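# Scoop dry food from box into both bowls

## Task

Using a scoop held by the robot, move dry food from the box into the two bowls until each bowl has 10 or more pieces, and keep spillage low (food falling off the table is a spill, not a lost loose part). Each piece that reaches a bowl must, since its last rest in the box or on the table, have sat in the held scoop while the scoop was lifted clear. Food caught between gripper fingers must not go into a bowl. If a bowl holds more than an occasional piece that breaks either of these rules the attempt fails; an occasional such piece still counts for its bowl. Never let the scoop drop from any height. At the end both bowls must be upright in their original spots, the box must rest flat on the table, and the scoop must be empty and lying on the table away from the box and bowls. Release everything and move the grippers away; anything that stays in place only because the robot holds it is not counted as done.

## Robot and tools

Robot: two arms, left_arm and right_arm, each a six-joint arm ending in a two-finger parallel gripper with a wrist camera. Bases in the scene frame: left_arm at (-0.034, +0.292, 0), right_arm at (-0.040, -0.233, 0), both facing roughly along +x.

Scene frame: origin on the tabletop midway between the arms, +x out across the table, +z up, left_arm on the +y side. The names left and right do not match image sides. Gripper frame: fingers extend along the gripper's +z, and close and open along its y. end_effector_position is the point between the finger pads, just under 1 cm inside the fingertips. Reported hand positions can be slightly wrong, worse when reaching far.

Row format (used by both motion tools): 16 plain numbers, always for both arms: left_arm x, y, z, qw, qx, qy, qz, opening, then right_arm in the same eight-number order. x, y, z are an absolute target position in metres in the scene frame; the quaternion is an absolute target orientation, w first, in the scene frame. So each arm's part is a pose plus a gripper value, not an offset. Opening runs from -1 (closed) to +1 (fully open, 0.087 m). To hold an orientation steady, repeat the same quaternion for that arm in every row instead of copying the slightly drifted one from a result. An arm meant to stay still should be sent its last reported pose and its intended opening in every call.

execute_actions(actions): a list of up to 15 actions; each action is a table of up to 15 rows, each row lasting one control step of 1/30 s; fewer rows means the last row is held for the remaining steps of that action. A target more than 0.6 m from that gripper's current position along any of its own axes makes the action refused for both arms; if the first action fails this or anything is malformed, nothing runs. Each step the commanded pose is clipped to within 70 mm and 16 degrees of the measured pose, so distant targets need several actions; after an action the arm only continues to its last clipped pose. Position wins over orientation when both cannot be met. Joint friction may leave the hand up to about 31 mm short, and very small commands may not move it. An empty list just returns the state and images.

move(target, speed, blocking): target is one 16-number row of absolute poses; each gripper travels a straight line toward its pose, both finishing together, taking 0.5 to 10 s (cut off at 10 s). speed is top path speed in m/s, 0.002 to 0.5, default 0.25; rotation is limited to twice that value in rad/s. Openings are applied at the start. Paths do not avoid obstacles or the other arm, and hands lag, wander and may overshoot speed, especially with a near-straight arm. Faster contact hits harder, and a target set deeper past a contact pushes harder. blocking=false returns after 0.5 s while motion continues; further rows or moves are refused until a result shows it ended (use wait or stop). The result adds a move: line with the ending (done, off_target, moving, held, fault) and active limits (paced = pose clipped; held = some steps blocked, after which the arm may jump faster), plus each gripper's distance from its target.

wait(seconds): 0 to 10; lets the simulation run with last commands held, returning early if a running move finishes. stop(): brakes a running move; needs space to slow down; fingers keep moving. zoom_image(camera, region): camera is cam_high, cam_low, cam_left_wrist or cam_right_wrist; region [x0, y0, x1, y1] in image pixels from the top-left, at most 504 by 504. read_manual(section): only returns licence texts. finished_scene(scene): ends the current scene, given its number; irreversible, and the goal must already hold and persist.

Results: a state line per arm with gripper position and quaternion; Hand target lines showing where each controller is heading; grip_measured on the same -1..1 scale as the command (last Joint positions number is the opening in metres; each reading may be off by about 1 mm); joint torques (offset, noisy, friction-affected); per-step positions with HELD marks where a row was restrained; pose unreachable lines when the clearance check altered a command; FAULT and MOTOR HOT lines. Images arrive in the order cam_high, cam_low, cam_left_wrist, cam_right_wrist, all 504x504; calibration is given per camera and changed values are listed when they differ.

Gripping: to hold the scoop, command an opening below the current grip_measured, about 0.02 lower for a firm hold, less for a gentle one. Pads push about 20 N at most; closing fast squeezes harder and can even spring the fingers open.

Joint ranges (rad), base to gripper: waist -2.618 to 3.054, shoulder 0 to 3.142, elbow 0 to 3.142, wrist pitch -1.571 to 1.571, wrist yaw -1.571 to 1.571, wrist roll -2.094 to 2.094. Elbows never fully straighten.

Heat: holding loads warms motors; warning at 75 °C, a 10 s arm stop at 90 °C, and at 100 °C the arm goes limp and falls. Avoid long heavy holds.

Avoid: arms colliding or pressing each other, knocking anything off the table (ends the scene), dropping or slamming the scoop, hard pushes, tipping bowls or the box, letting food pinched in fingers fall into bowls. Loose objects may occasionally be nudged by outside pushes. Finish by placing the empty scoop on the table, opening the gripper, and withdrawing both arms.

Each tool is called after "Call:" by a JSON object that holds its "fn" and its "kwargs".

## Session

Call:
{"fn": "execute_actions", "kwargs": {"actions": []}}

Scene clock: 0.00 s.
left_arm: end_effector_position=(+0.3478, +0.2920, +0.3586) grip_measured=+1.000 end_effector_quat_wxyz=(+0.706, -0.002, +0.708, -0.002) | right_arm: end_effector_position=(+0.2447, -0.2640, +0.1513) grip_measured=-0.594 end_effector_quat_wxyz=(+0.286, +0.049, +0.957, -0.017)
Joint positions: left_arm=[ 0.013  1.044  1.041  0.001 -0.    -0.005  0.087] | right_arm=[-0.017  1.235  1.074 -0.829  0.001 -0.005  0.018]
Joint velocities: left_arm=[ 0.017 -0.012 -0.002  0.037  0.037 -0.007  0.   ] | right_arm=[ 0.002 -0.007  0.007  0.081 -0.007 -0.022 -0.001]
Joint torques (N m, as the arm reports them, + toward a larger angle): no reading
Hand target (left_arm): +0.348, +0.292, +0.359; +0.706, -0.002, +0.708, -0.002
Hand target (right_arm): +0.246, -0.264, +0.152; +0.288, +0.049, +0.956, -0.017

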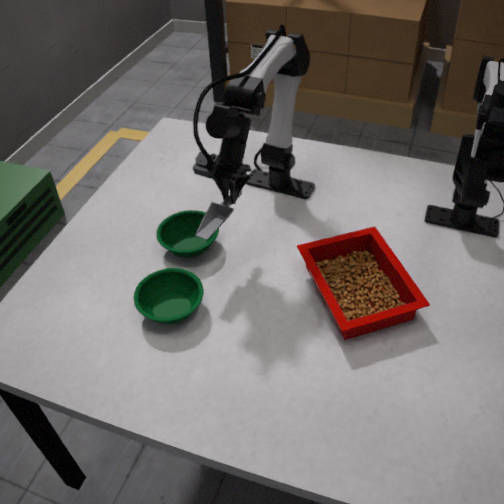

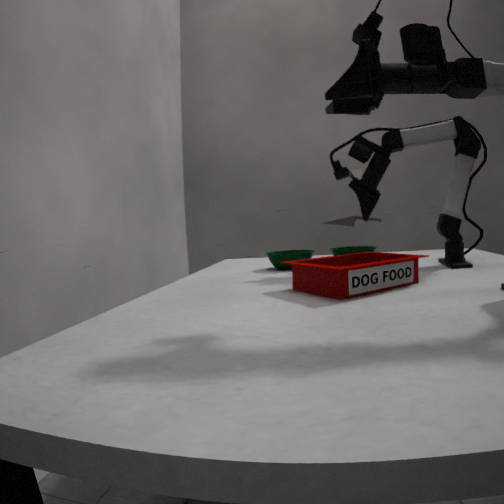

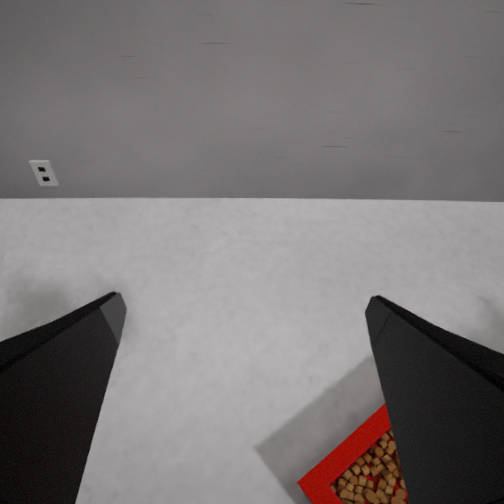

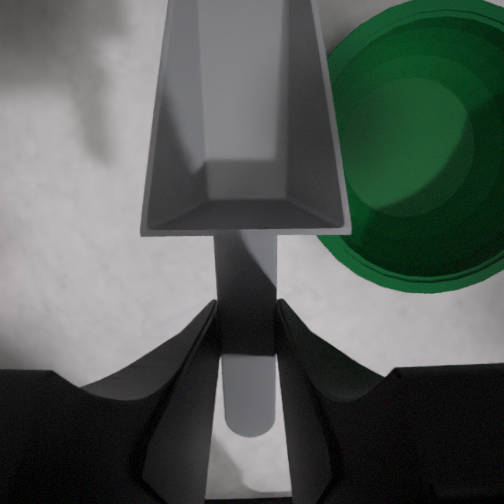

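Call:
{"fn": "zoom_image", "kwargs": {"camera": "cam_high", "region": [120, 150, 450, 360]}}

Call:
{"fn": "zoom_image", "kwargs": {"camera": "cam_low", "region": [250, 120, 500, 310]}}

Region (120, 150, 450, 360) of cam_high's 504x504 image, scaled by 1.527, with more detail than that image has; it fills the top 321 rows of this view, and the rest is white.

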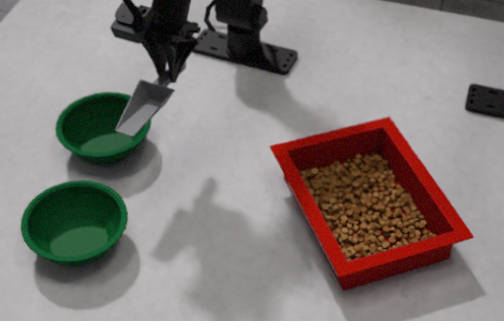

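Region (250, 120, 500, 310) of cam_low's 504x504 image, scaled by 2.016, with more detail than that image has; it fills the top 383 rows of this view, and the rest is white.

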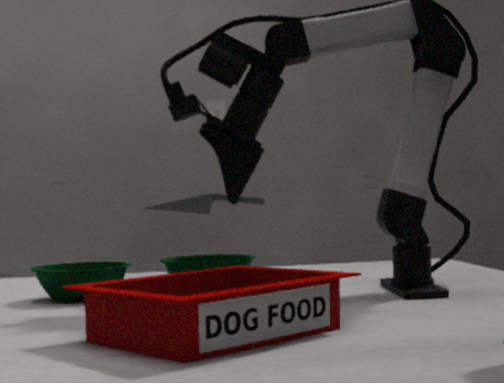

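Call:
{"fn": "move", "kwargs": {"target": [0.348,0.292,0.359,0.706,-0.002,0.708,-0.002,1, 0.218,0.034,0.17,-0.014,-0.317,0.948,-0.0047,-0.62], "speed": 0.2}}

Scene clock: 86.70 s.
left_arm: end_effector_position=(+0.3478, +0.2920, +0.3586) grip_measured=+1.000 end_effector_quat_wxyz=(+0.706, -0.002, +0.708, -0.002) | right_arm: end_effector_position=(+0.2133, +0.0293, +0.1657) grip_measured=-0.594 end_effector_quat_wxyz=(+0.032, -0.309, +0.951, +0.017)
Joint positions: left_arm=[ 0.013  1.044  1.041  0.001 -0.    -0.005  0.087] | right_arm=[ 0.874  2.067  2.116 -1.547 -0.001  0.157  0.018]
Joint velocities: left_arm=[ 0.022  0.002 -0.007 -0.007  0.037  0.022  0.   ] | right_arm=[-0.017 -0.002 -0.007  0.022 -0.066  0.022 -0.001]
Joint torques (N m, as the arm reports them, + toward a larger angle): left_arm=[ 0.49 -3.24  6.54  1.89  0.17  0.09] | right_arm=[  1.05 -11.81   8.53   0.45  -0.12  -0.07]
Hand target (left_arm): +0.348, +0.292, +0.359; +0.706, -0.002, +0.708, -0.002
Hand target (right_arm): +0.213, +0.034, +0.170; +0.035, -0.316, +0.948, +0.025
Off the commanded pose (left_arm): 0.000 m, 0 deg.
Off the commanded pose (right_arm): 0.008 m, 6 deg.
joint sent to its limit (right arm) — the command would take joint 4 (wrist pitch) past its lower limit, so that joint was sent only as far as its limit.
move: off_target (right_arm)
camera_calibration (this result's frames):
cam_right_wrist: T_world_to_cam=[[0.545387, -0.838101, 0.0118295, -0.0931329], [-0.593665, -0.376283, 0.711318, 0.0431536], [-0.591705, -0.394967, -0.702771, 0.39851], [0, 0, 0, 1]] pos_world=[0.312213, 0.0955815, 0.250467]

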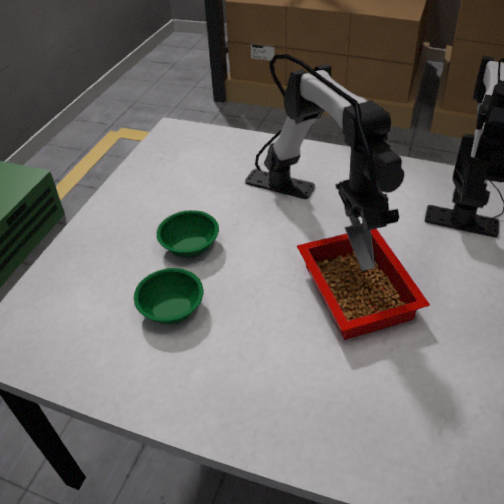

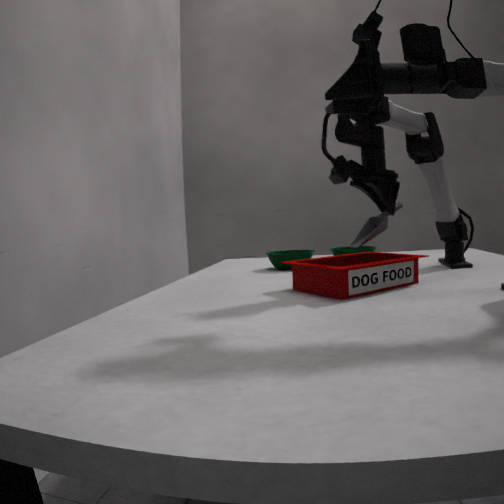

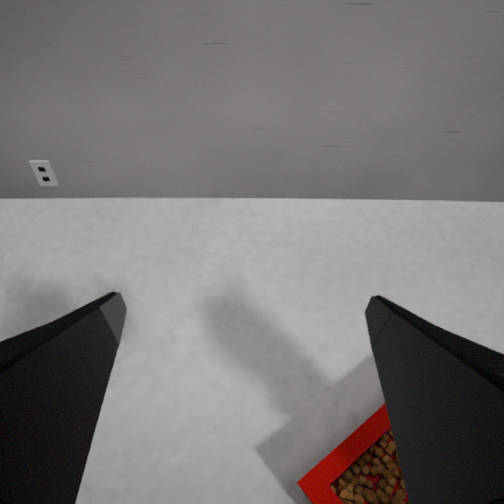

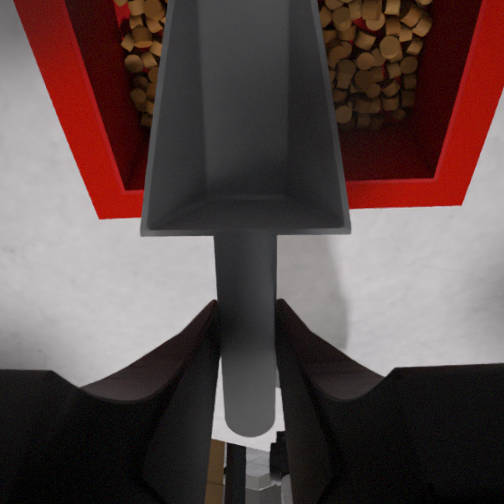

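Call:
{"fn": "zoom_image", "kwargs": {"camera": "cam_high", "region": [270, 150, 450, 340]}}

Call:
{"fn": "zoom_image", "kwargs": {"camera": "cam_low", "region": [270, 130, 470, 310]}}

Region (270, 150, 450, 340) of cam_high's 504x504 image, scaled by 2.653, with more detail than that image has; it fills the left 477 columns of this view, and the rest is white.

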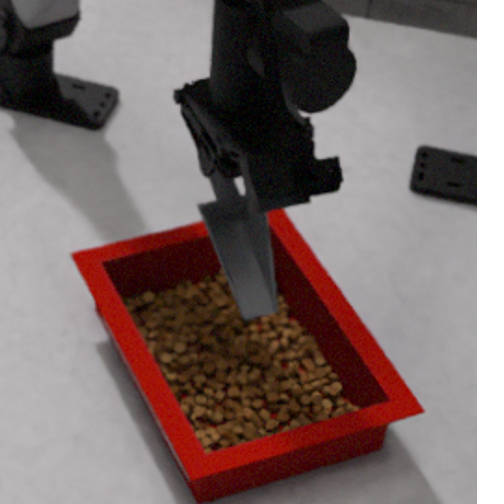

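Region (270, 130, 470, 310) of cam_low's 504x504 image, scaled by 2.520, with more detail than that image has; it fills the top 454 rows of this view, and the rest is white.

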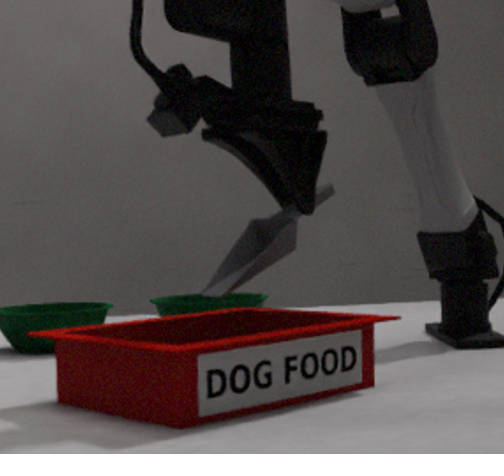

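Call:
{"fn": "move", "kwargs": {"target": [0.348,0.292,0.359,0.706,-0.002,0.708,-0.002,1, 0.243,0.052,0.10,0.0273,-0.317,0.948,0.0091,-0.62], "speed": 0.08}}

Call:
{"fn": "zoom_image", "kwargs": {"camera": "cam_high", "region": [270, 150, 450, 340]}}

Call:
{"fn": "zoom_image", "kwargs": {"camera": "cam_low", "region": [270, 130, 470, 310]}}

Scene clock: 127.90 s.
left_arm: end_effector_position=(+0.3478, +0.2920, +0.3586) grip_measured=+1.000 end_effector_quat_wxyz=(+0.706, -0.002, +0.708, -0.002) | right_arm: end_effector_position=(+0.2395, +0.0551, +0.1049) grip_measured=-0.594 end_effector_quat_wxyz=(+0.026, -0.314, +0.949, +0.014)
Joint positions: left_arm=[ 0.013  1.044  1.041  0.001 -0.    -0.005  0.087] | right_arm=[ 0.874  2.209  2.092 -1.394 -0.002  0.145  0.018]
Joint velocities: left_arm=[-0.022 -0.012 -0.002 -0.007  0.022  0.007  0.   ] | right_arm=[ 0.002  0.012 -0.007 -0.007 -0.022 -0.095 -0.   ]
Joint torques (N m, as the arm reports them, + toward a larger angle): left_arm=[ 0.53 -3.13  6.51  2.02  0.15  0.09] | right_arm=[  0.43 -14.14   4.72   0.63   0.07  -0.05]
Hand target (left_arm): +0.348, +0.292, +0.359; +0.706, -0.002, +0.708, -0.002
Hand target (right_arm): +0.242, +0.052, +0.100; +0.027, -0.317, +0.948, +0.009
Off the commanded pose (left_arm): 0.000 m, 0 deg.
Off the commanded pose (right_arm): 0.007 m, 1 deg.
move: done
camera_calibration (this result's frames):
cam_right_wrist: T_world_to_cam=[[0.555111, -0.831657, 0.0141201, -0.0880286], [-0.582382, -0.376494, 0.720475, 0.10799], [-0.593871, -0.408166, -0.693338, 0.381753], [0, 0, 0, 1]] pos_world=[0.338469, 0.123267, 0.188122]

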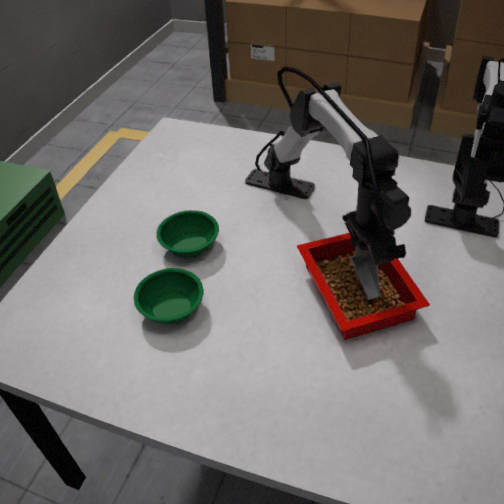

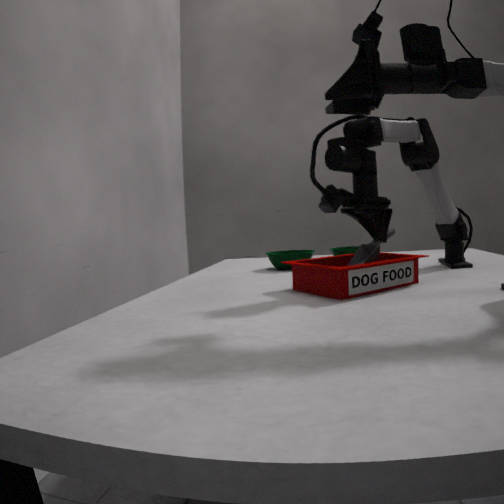

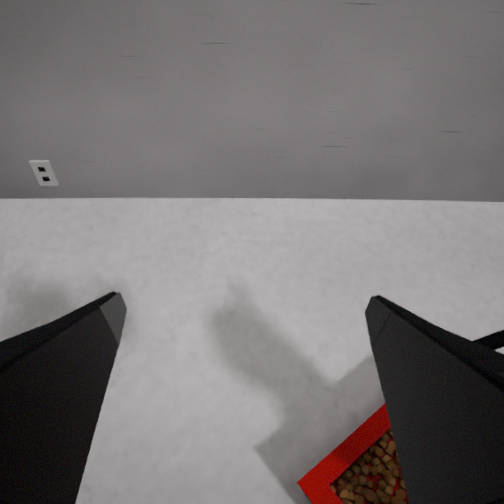

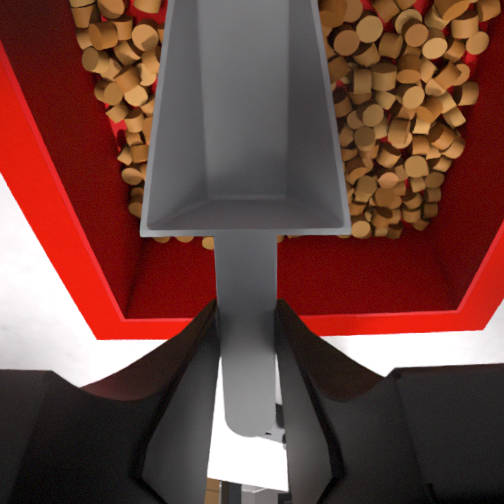

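Region (270, 150, 450, 340) of cam_high's 504x504 image, scaled by 2.653, with more detail than that image has; it fills the left 477 columns of this view, and the rest is white.

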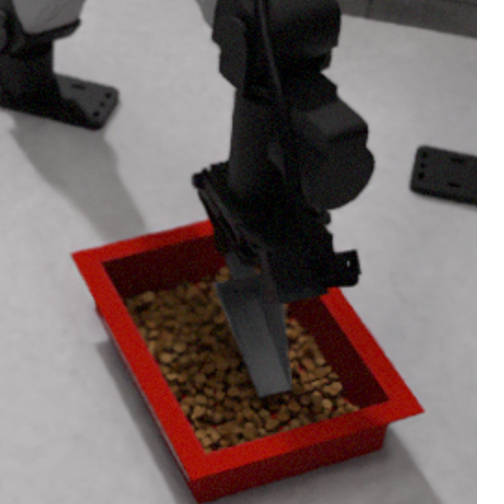

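Region (270, 130, 470, 310) of cam_low's 504x504 image, scaled by 2.520, with more detail than that image has; it fills the top 454 rows of this view, and the rest is white.

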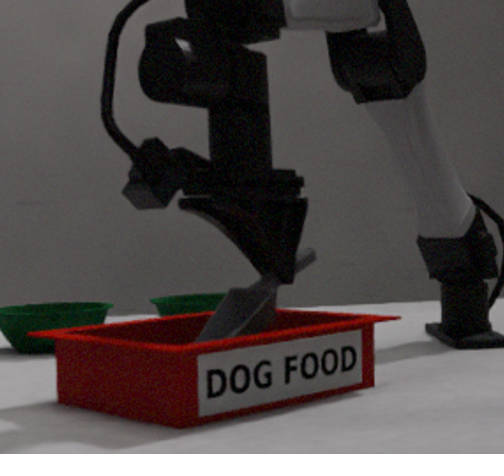

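Call:
{"fn": "move", "kwargs": {"target": [0.348,0.292,0.359,0.706,-0.002,0.708,-0.002,1, 0.212,0.032,0.10,0.0273,-0.317,0.948,0.0091,-0.62], "speed": 0.06}}

Call:
{"fn": "zoom_image", "kwargs": {"camera": "cam_high", "region": [270, 150, 450, 340]}}

Call:
{"fn": "zoom_image", "kwargs": {"camera": "cam_low", "region": [270, 130, 470, 310]}}

Scene clock: 146.73 s.
left_arm: end_effector_position=(+0.3478, +0.2920, +0.3586) grip_measured=+1.000 end_effector_quat_wxyz=(+0.706, -0.002, +0.708, -0.002) | right_arm: end_effector_position=(+0.2149, +0.0305, +0.0961) grip_measured=-0.594 end_effector_quat_wxyz=(+0.016, -0.314, +0.949, +0.009)
Joint positions: left_arm=[ 0.013  1.044  1.041  0.001 -0.    -0.005  0.087] | right_arm=[ 0.874  2.069  1.835 -1.3   -0.002  0.145  0.018]
Joint velocities: left_arm=[-0.007 -0.007  0.007 -0.007  0.007  0.007  0.   ] | right_arm=[-0.007  0.007  0.022 -0.022 -0.037  0.007 -0.   ]
Joint torques (N m, as the arm reports them, + toward a larger angle): left_arm=[ 0.66 -3.03  6.62  1.93  0.11  0.05] | right_arm=[  1.55 -15.31   4.62   0.58   0.1    0.04]
Hand target (left_arm): +0.348, +0.292, +0.359; +0.706, -0.002, +0.708, -0.002
Hand target (right_arm): +0.212, +0.031, +0.100; +0.027, -0.317, +0.948, +0.009
Off the commanded pose (left_arm): 0.000 m, 0 deg.
Off the commanded pose (right_arm): 0.005 m, 1 deg.
move: done
camera_calibration (this result's frames):
cam_right_wrist: T_world_to_cam=[[0.555365, -0.831402, 0.0184212, -0.0951465], [-0.570982, -0.365117, 0.735302, 0.0865492], [-0.604606, -0.418879, -0.677489, 0.35209], [0, 0, 0, 1]] pos_world=[0.315135, 0.0999786, 0.17665]

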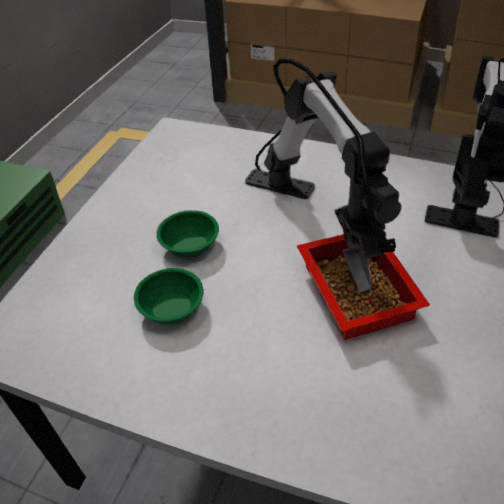

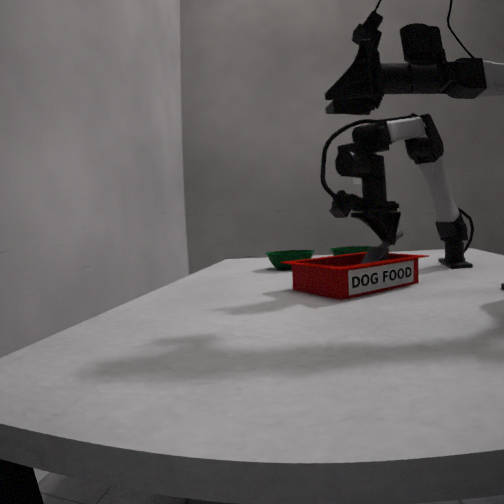

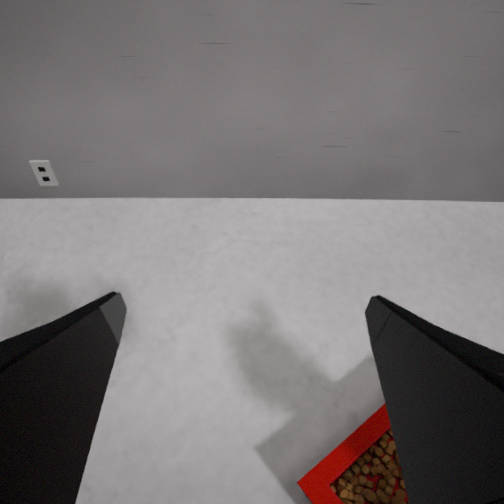

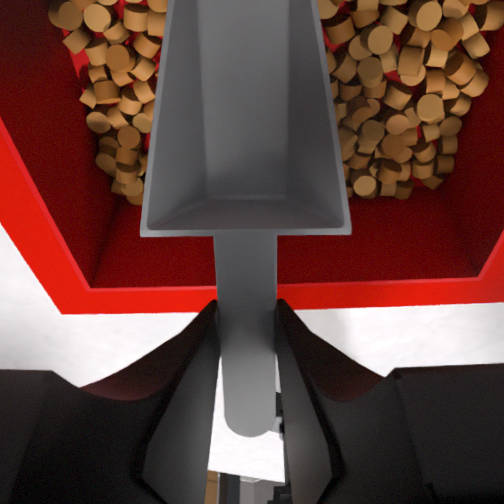

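Region (270, 150, 450, 340) of cam_high's 504x504 image, scaled by 2.653, with more detail than that image has; it fills the left 477 columns of this view, and the rest is white.

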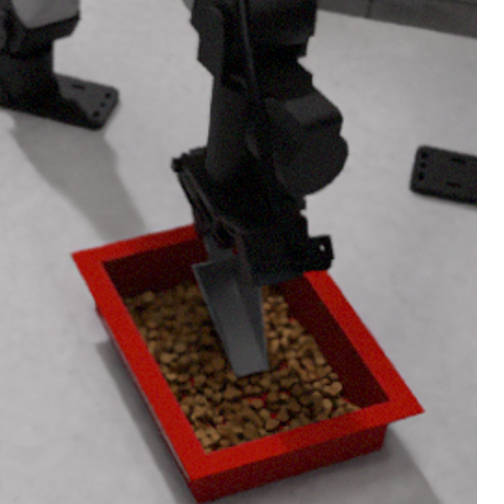

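Region (270, 130, 470, 310) of cam_low's 504x504 image, scaled by 2.520, with more detail than that image has; it fills the top 454 rows of this view, and the rest is white.

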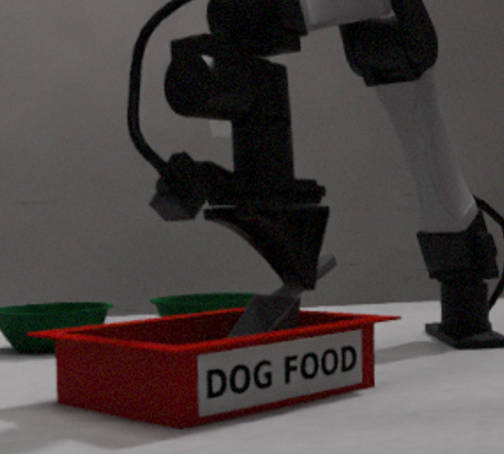

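Call:
{"fn": "move", "kwargs": {"target": [0.348,0.292,0.359,0.706,-0.002,0.708,-0.002,1, 0.236,0.047,0.084,0.0273,-0.317,0.948,0.0091,-0.62], "speed": 0.04}}

Call:
{"fn": "zoom_image", "kwargs": {"camera": "cam_high", "region": [270, 150, 450, 340]}}

Scene clock: 165.17 s.
left_arm: end_effector_position=(+0.3478, +0.2920, +0.3586) grip_measured=+1.000 end_effector_quat_wxyz=(+0.706, -0.002, +0.708, -0.002) | right_arm: end_effector_position=(+0.2316, +0.0472, +0.0857) grip_measured=-0.594 end_effector_quat_wxyz=(+0.027, -0.314, +0.949, +0.015)
Joint positions: left_arm=[ 0.013  1.044  1.041  0.001 -0.    -0.005  0.087] | right_arm=[ 0.874  2.146  1.915 -1.278 -0.002  0.145  0.018]
Joint velocities: left_arm=[-0.007  0.017 -0.017  0.007 -0.081  0.007  0.   ] | right_arm=[ 0.012  0.002 -0.002  0.022 -0.022 -0.007  0.001]
Joint torques (N m, as the arm reports them, + toward a larger angle): left_arm=[ 0.6  -3.16  6.83  1.99  0.14  0.11] | right_arm=[  0.67 -12.04   8.15   0.44   0.1   -0.05]
Hand target (left_arm): +0.348, +0.292, +0.359; +0.706, -0.002, +0.708, -0.002
Hand target (right_arm): +0.236, +0.047, +0.084; +0.027, -0.317, +0.948, +0.009
Off the commanded pose (left_arm): 0.000 m, 0 deg.
Off the commanded pose (right_arm): 0.005 m, 1 deg.
move: done
camera_calibration (this result's frames):
cam_right_wrist: T_world_to_cam=[[0.555084, -0.831683, 0.0136005, -0.0898777], [-0.583742, -0.377851, 0.718661, 0.114806], [-0.592559, -0.406857, -0.695228, 0.360304], [0, 0, 0, 1]] pos_world=[0.330409, 0.115222, 0.169209]

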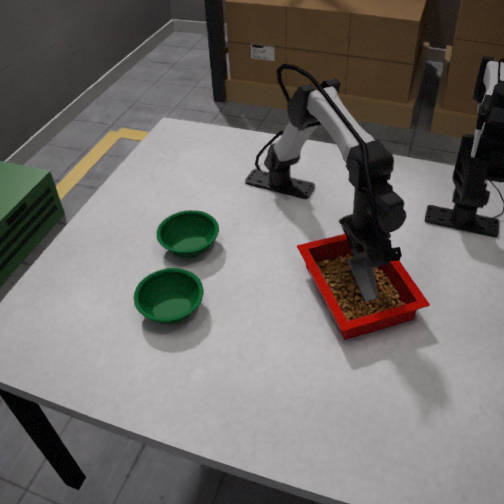

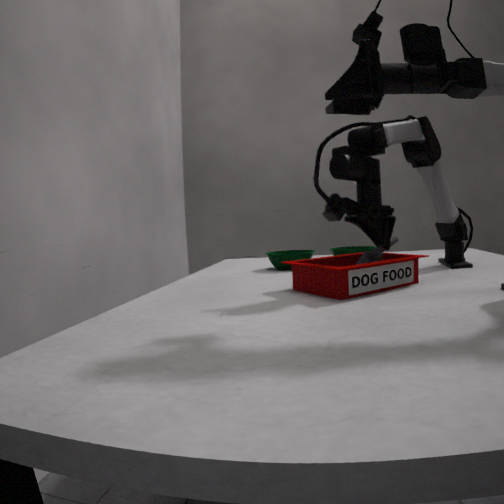

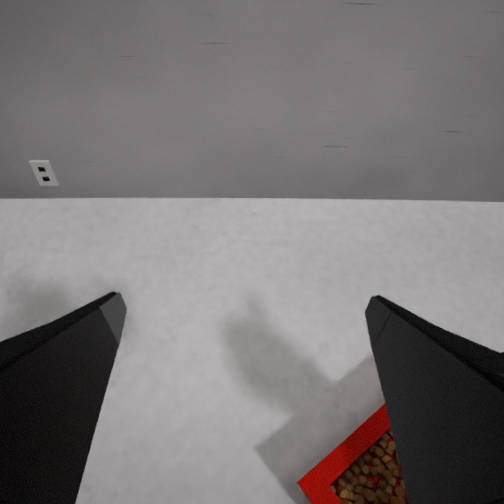

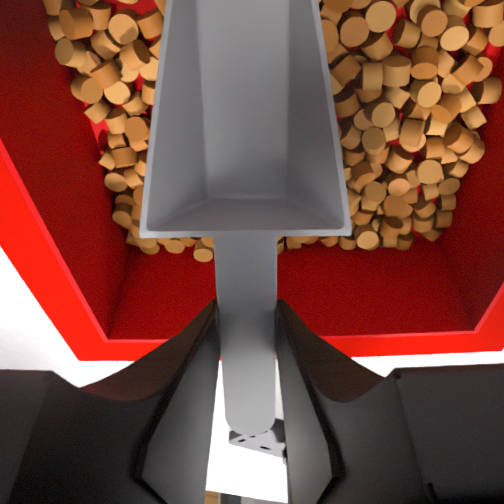

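Region (270, 150, 450, 340) of cam_high's 504x504 image, scaled by 2.653, with more detail than that image has; it fills the left 477 columns of this view, and the rest is white.

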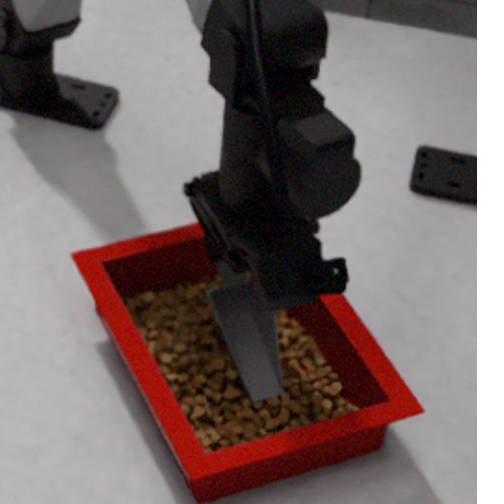

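Call:
{"fn": "move", "kwargs": {"target": [0.348,0.292,0.359,0.706,-0.002,0.708,-0.002,1, 0.228,0.042,0.070,0.0273,-0.317,0.948,0.0091,-0.62], "speed": 0.03}}

Call:
{"fn": "zoom_image", "kwargs": {"camera": "cam_high", "region": [270, 150, 450, 340]}}

Call:
{"fn": "zoom_image", "kwargs": {"camera": "cam_low", "region": [270, 130, 470, 310]}}

Scene clock: 181.60 s.
left_arm: end_effector_position=(+0.3478, +0.2920, +0.3586) grip_measured=+1.000 end_effector_quat_wxyz=(+0.706, -0.002, +0.708, -0.002) | right_arm: end_effector_position=(+0.2323, +0.0477, +0.0694) grip_measured=-0.594 end_effector_quat_wxyz=(+0.030, -0.314, +0.949, +0.016)
Joint positions: left_arm=[ 0.013  1.044  1.041  0.001 -0.    -0.005  0.087] | right_arm=[ 0.874  2.146  1.851 -1.209 -0.001  0.145  0.018]
Joint velocities: left_arm=[-0.007  0.012 -0.017  0.022 -0.037 -0.007  0.   ] | right_arm=[-0.012  0.012 -0.002 -0.007 -0.022 -0.022 -0.001]
Joint torques (N m, as the arm reports them, + toward a larger angle): left_arm=[ 0.8  -3.11  6.69  2.    0.16  0.09] | right_arm=[  0.93 -15.49   3.77   0.51   0.13  -0.01]
Hand target (left_arm): +0.348, +0.292, +0.359; +0.706, -0.002, +0.708, -0.002
Hand target (right_arm): +0.228, +0.042, +0.070; +0.027, -0.317, +0.948, +0.009
Off the commanded pose (left_arm): 0.000 m, 0 deg.
Off the commanded pose (right_arm): 0.007 m, 1 deg.
move: done
camera_calibration (this result's frames):
cam_right_wrist: T_world_to_cam=[[0.555014, -0.831739, 0.0130085, -0.0894918], [-0.586461, -0.380155, 0.715224, 0.128093], [-0.589935, -0.404588, -0.698774, 0.349136], [0, 0, 0, 1]] pos_world=[0.330759, 0.115518, 0.153516]

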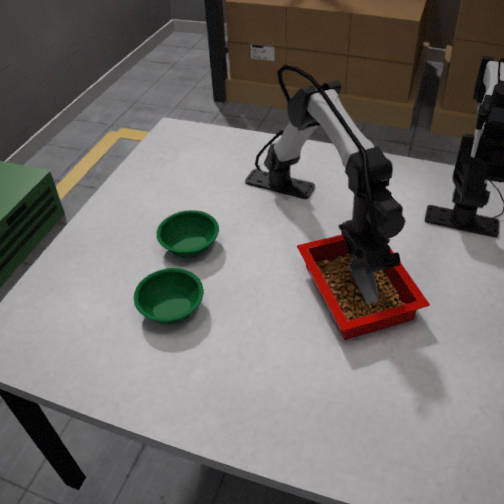

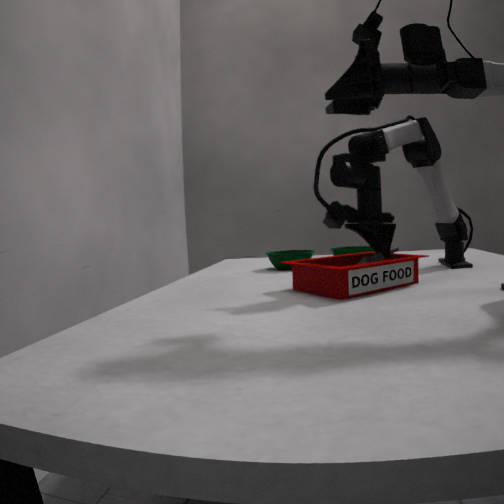

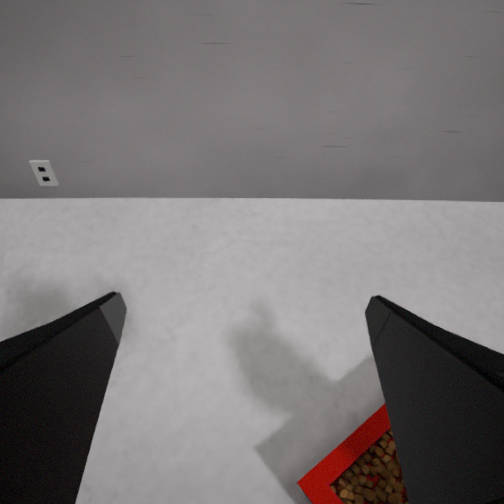

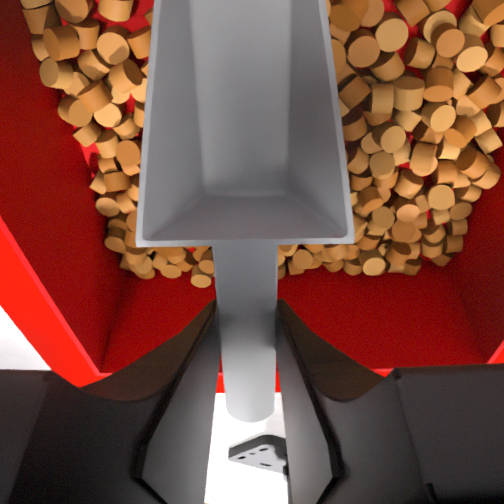

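Region (270, 150, 450, 340) of cam_high's 504x504 image, scaled by 2.653, with more detail than that image has; it fills the left 477 columns of this view, and the rest is white.

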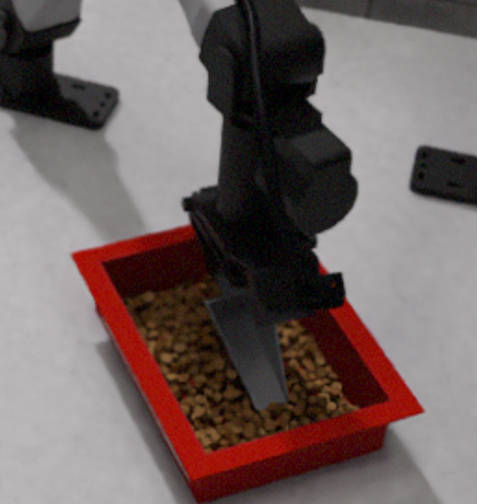

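Region (270, 130, 470, 310) of cam_low's 504x504 image, scaled by 2.520, with more detail than that image has; it fills the top 454 rows of this view, and the rest is white.

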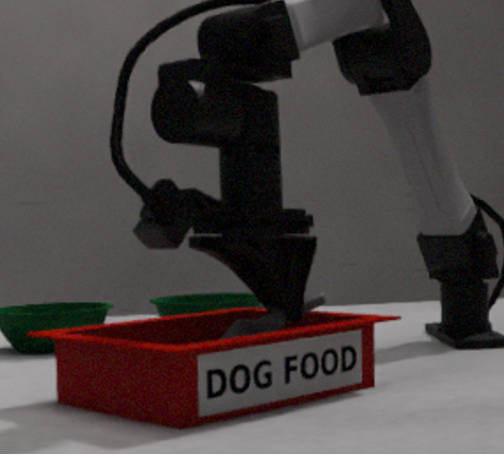

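Call:
{"fn": "move", "kwargs": {"target": [0.348,0.292,0.359,0.706,-0.002,0.708,-0.002,1, 0.272,0.077,0.064,0.0273,-0.317,0.948,0.0091,-0.68], "speed": 0.04}}

Call:
{"fn": "zoom_image", "kwargs": {"camera": "cam_high", "region": [270, 150, 450, 340]}}

Scene clock: 201.77 s.
left_arm: end_effector_position=(+0.3478, +0.2920, +0.3586) grip_measured=+1.000 end_effector_quat_wxyz=(+0.706, -0.002, +0.708, -0.002) | right_arm: end_effector_position=(+0.2654, +0.0795, +0.0658) grip_measured=-0.594 end_effector_quat_wxyz=(+0.026, -0.316, +0.948, +0.011)
Joint positions: left_arm=[ 0.013  1.044  1.041  0.001 -0.    -0.005  0.087] | right_arm=[ 0.874  2.389  2.241 -1.366  0.003  0.141  0.018]
Joint velocities: left_arm=[-0.002  0.012 -0.002 -0.007 -0.037  0.037  0.   ] | right_arm=[-0.012  0.007  0.017 -0.007 -0.037  0.051  0.001]
Joint torques (N m, as the arm reports them, + toward a larger angle): left_arm=[ 0.88 -3.1   6.81  1.98  0.15  0.09] | right_arm=[  0.05 -14.08   8.29   0.44   0.02  -0.07]
Hand target (left_arm): +0.348, +0.292, +0.359; +0.706, -0.002, +0.708, -0.002
Hand target (right_arm): +0.272, +0.078, +0.064; +0.028, -0.317, +0.948, +0.009
Off the commanded pose (left_arm): 0.000 m, 0 deg.
Off the commanded pose (right_arm): 0.007 m, 0 deg.
move: done
camera_calibration (this result's frames):
cam_right_wrist: T_world_to_cam=[[0.558311, -0.8294, 0.019585, -0.0829609], [-0.582587, -0.375143, 0.721014, 0.160364], [-0.590662, -0.41396, -0.692644, 0.379579], [0, 0, 0, 1]] pos_world=[0.363947, 0.148482, 0.148913]

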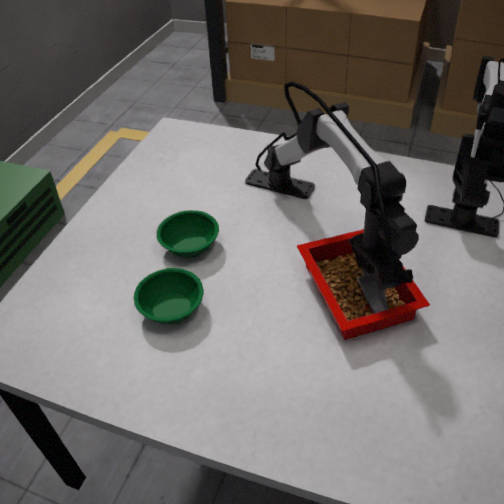

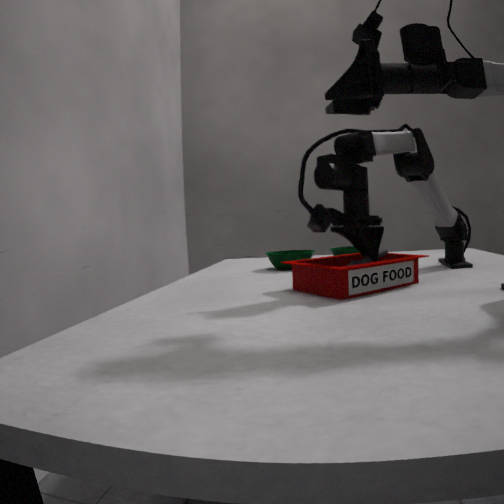

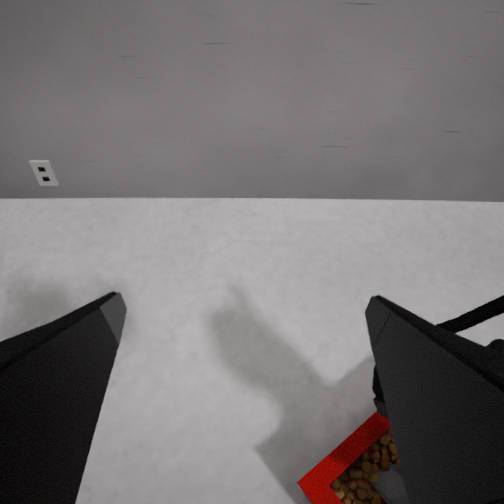

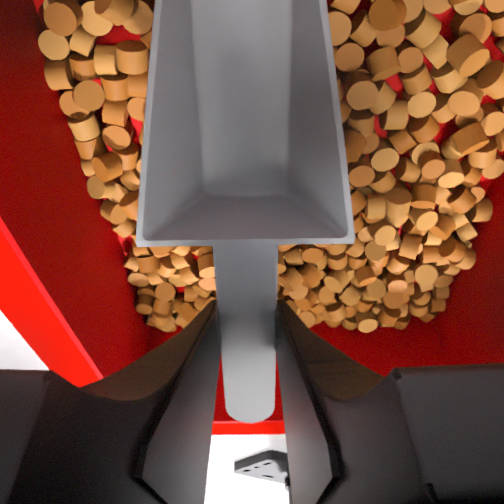

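Region (270, 150, 450, 340) of cam_high's 504x504 image, scaled by 2.653, with more detail than that image has; it fills the left 477 columns of this view, and the rest is white.

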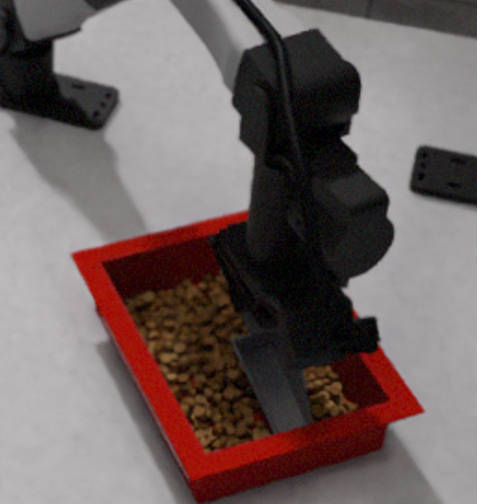

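Call:
{"fn": "zoom_image", "kwargs": {"camera": "cam_left_wrist", "region": [290, 390, 420, 504]}}

Region (290, 390, 420, 504) of cam_left_wrist's 504x504 image, scaled by 3.877, with more detail than that image has; it fills the top 442 rows of this view, and the rest is white.

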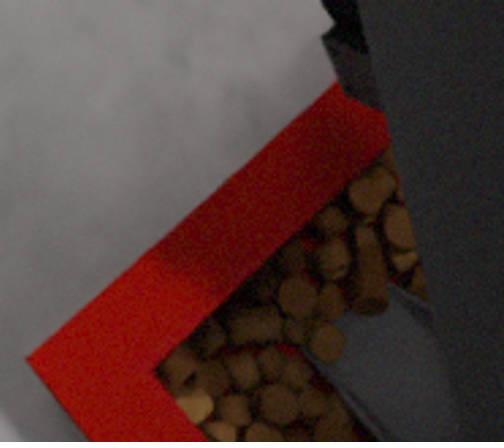

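Call:
{"fn": "move", "kwargs": {"target": [0.22,0.36,0.30,0.497,0.41,0.709,-0.287,1, 0.215,0.034,0.078,0.0273,-0.317,0.948,0.0091,-0.68], "speed": 0.1}}

Call:
{"fn": "zoom_image", "kwargs": {"camera": "cam_high", "region": [270, 150, 450, 340]}}

Call:
{"fn": "zoom_image", "kwargs": {"camera": "cam_low", "region": [270, 130, 470, 310]}}

Scene clock: 236.63 s.
left_arm: end_effector_position=(+0.2244, +0.3587, +0.3070) grip_measured=+1.000 end_effector_quat_wxyz=(+0.552, +0.317, +0.758, -0.140) | right_arm: end_effector_position=(+0.2191, +0.0332, +0.0745) grip_measured=-0.594 end_effector_quat_wxyz=(+0.021, -0.316, +0.948, +0.009)
Joint positions: left_arm=[ 0.856  1.342  1.549 -1.564  1.202  1.489  0.087] | right_arm=[ 0.874  2.084  1.774 -1.215  0.003  0.141  0.018]
Joint velocities: left_arm=[ 0.002 -0.017  0.002 -0.007 -0.051 -0.037  0.   ] | right_arm=[ 0.007 -0.012  0.002 -0.051 -0.007  0.037 -0.   ]
Joint torques (N m, as the arm reports them, + toward a larger angle): left_arm=[ 0.84 -5.8   3.23  0.59  0.65  0.08] | right_arm=[  1.36 -15.35   4.42   0.55   0.03   0.08]
Hand target (left_arm): +0.219, +0.357, +0.303; +0.547, +0.314, +0.763, -0.140
Hand target (right_arm): +0.215, +0.033, +0.078; +0.027, -0.317, +0.948, +0.009
Off the commanded pose (left_arm): 0.008 m, 22 deg; orientation clipped at the last step of the last action.
Off the commanded pose (right_arm): 0.005 m, 1 deg.
joint sent to its limit (left arm) — the command would take joint 4 (wrist pitch) past its lower limit, so that joint was sent only as far as its limit.
move: off_target (left_arm); limits=paced
camera_calibration (this result's frames):
cam_left_wrist: T_world_to_cam=[[-0.643911, -0.756504, -0.114374, 0.44679], [-0.693697, 0.640316, -0.329819, 0.0525237], [0.322744, -0.133033, -0.93709, 0.402062], [0, 0, 0, 1]] pos_world=[0.194365, 0.357854, 0.445193]
cam_right_wrist: T_world_to_cam=[[0.5588, -0.829014, 0.0218561, -0.0959263], [-0.576386, -0.369296, 0.728972, 0.10756], [-0.596257, -0.419947, -0.684195, 0.339898], [0, 0, 0, 1]] pos_world=[0.318266, 0.102936, 0.156245]

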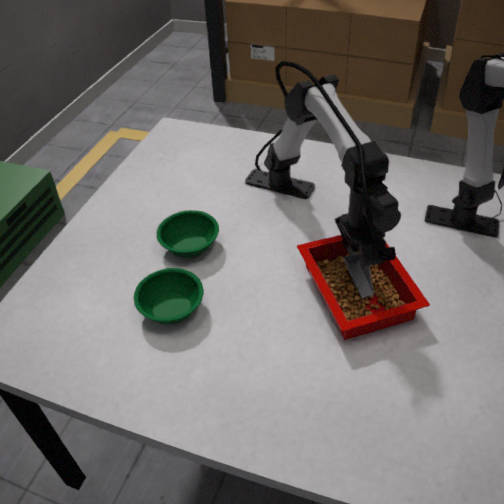

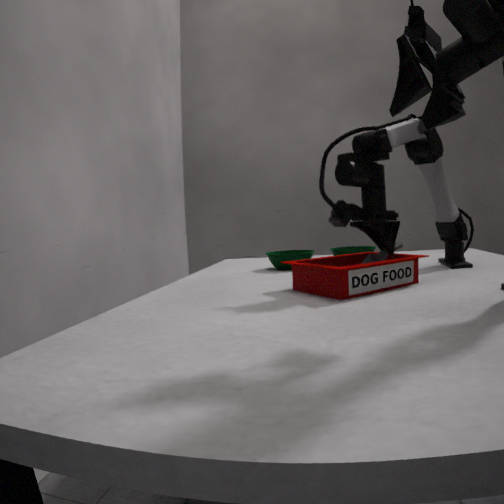

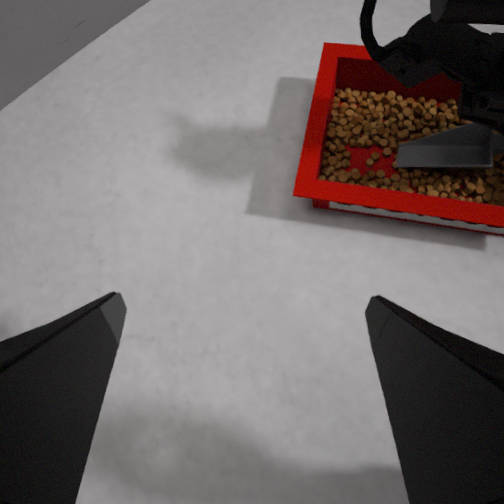

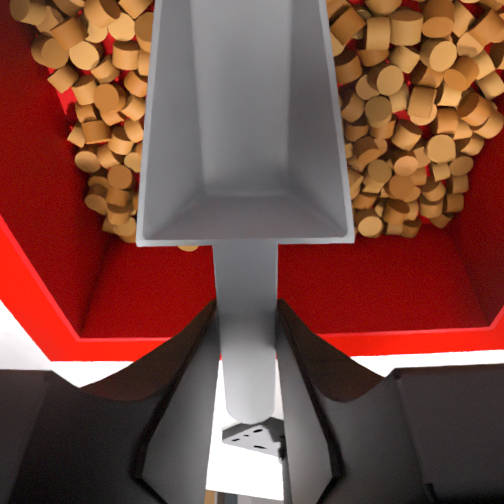

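Region (270, 150, 450, 340) of cam_high's 504x504 image, scaled by 2.653, with more detail than that image has; it fills the left 477 columns of this view, and the rest is white.

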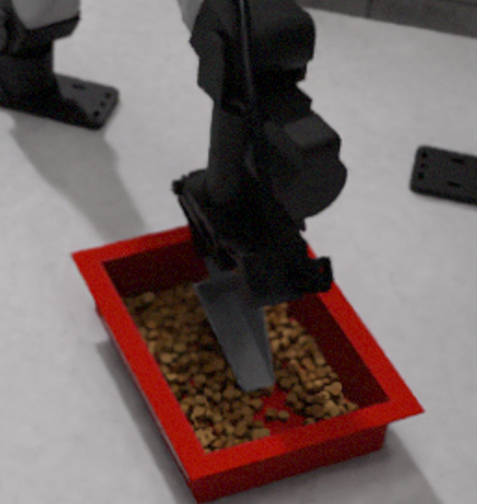

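Region (270, 130, 470, 310) of cam_low's 504x504 image, scaled by 2.520, with more detail than that image has; it fills the top 454 rows of this view, and the rest is white.

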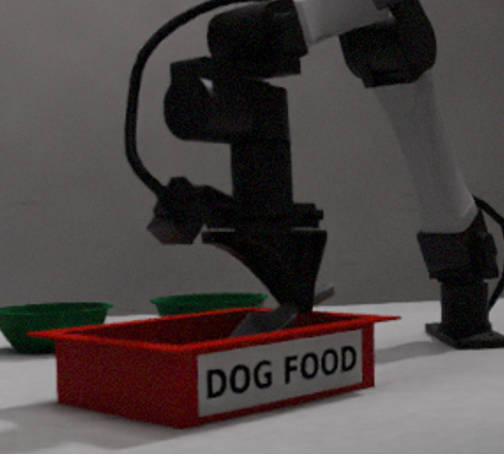

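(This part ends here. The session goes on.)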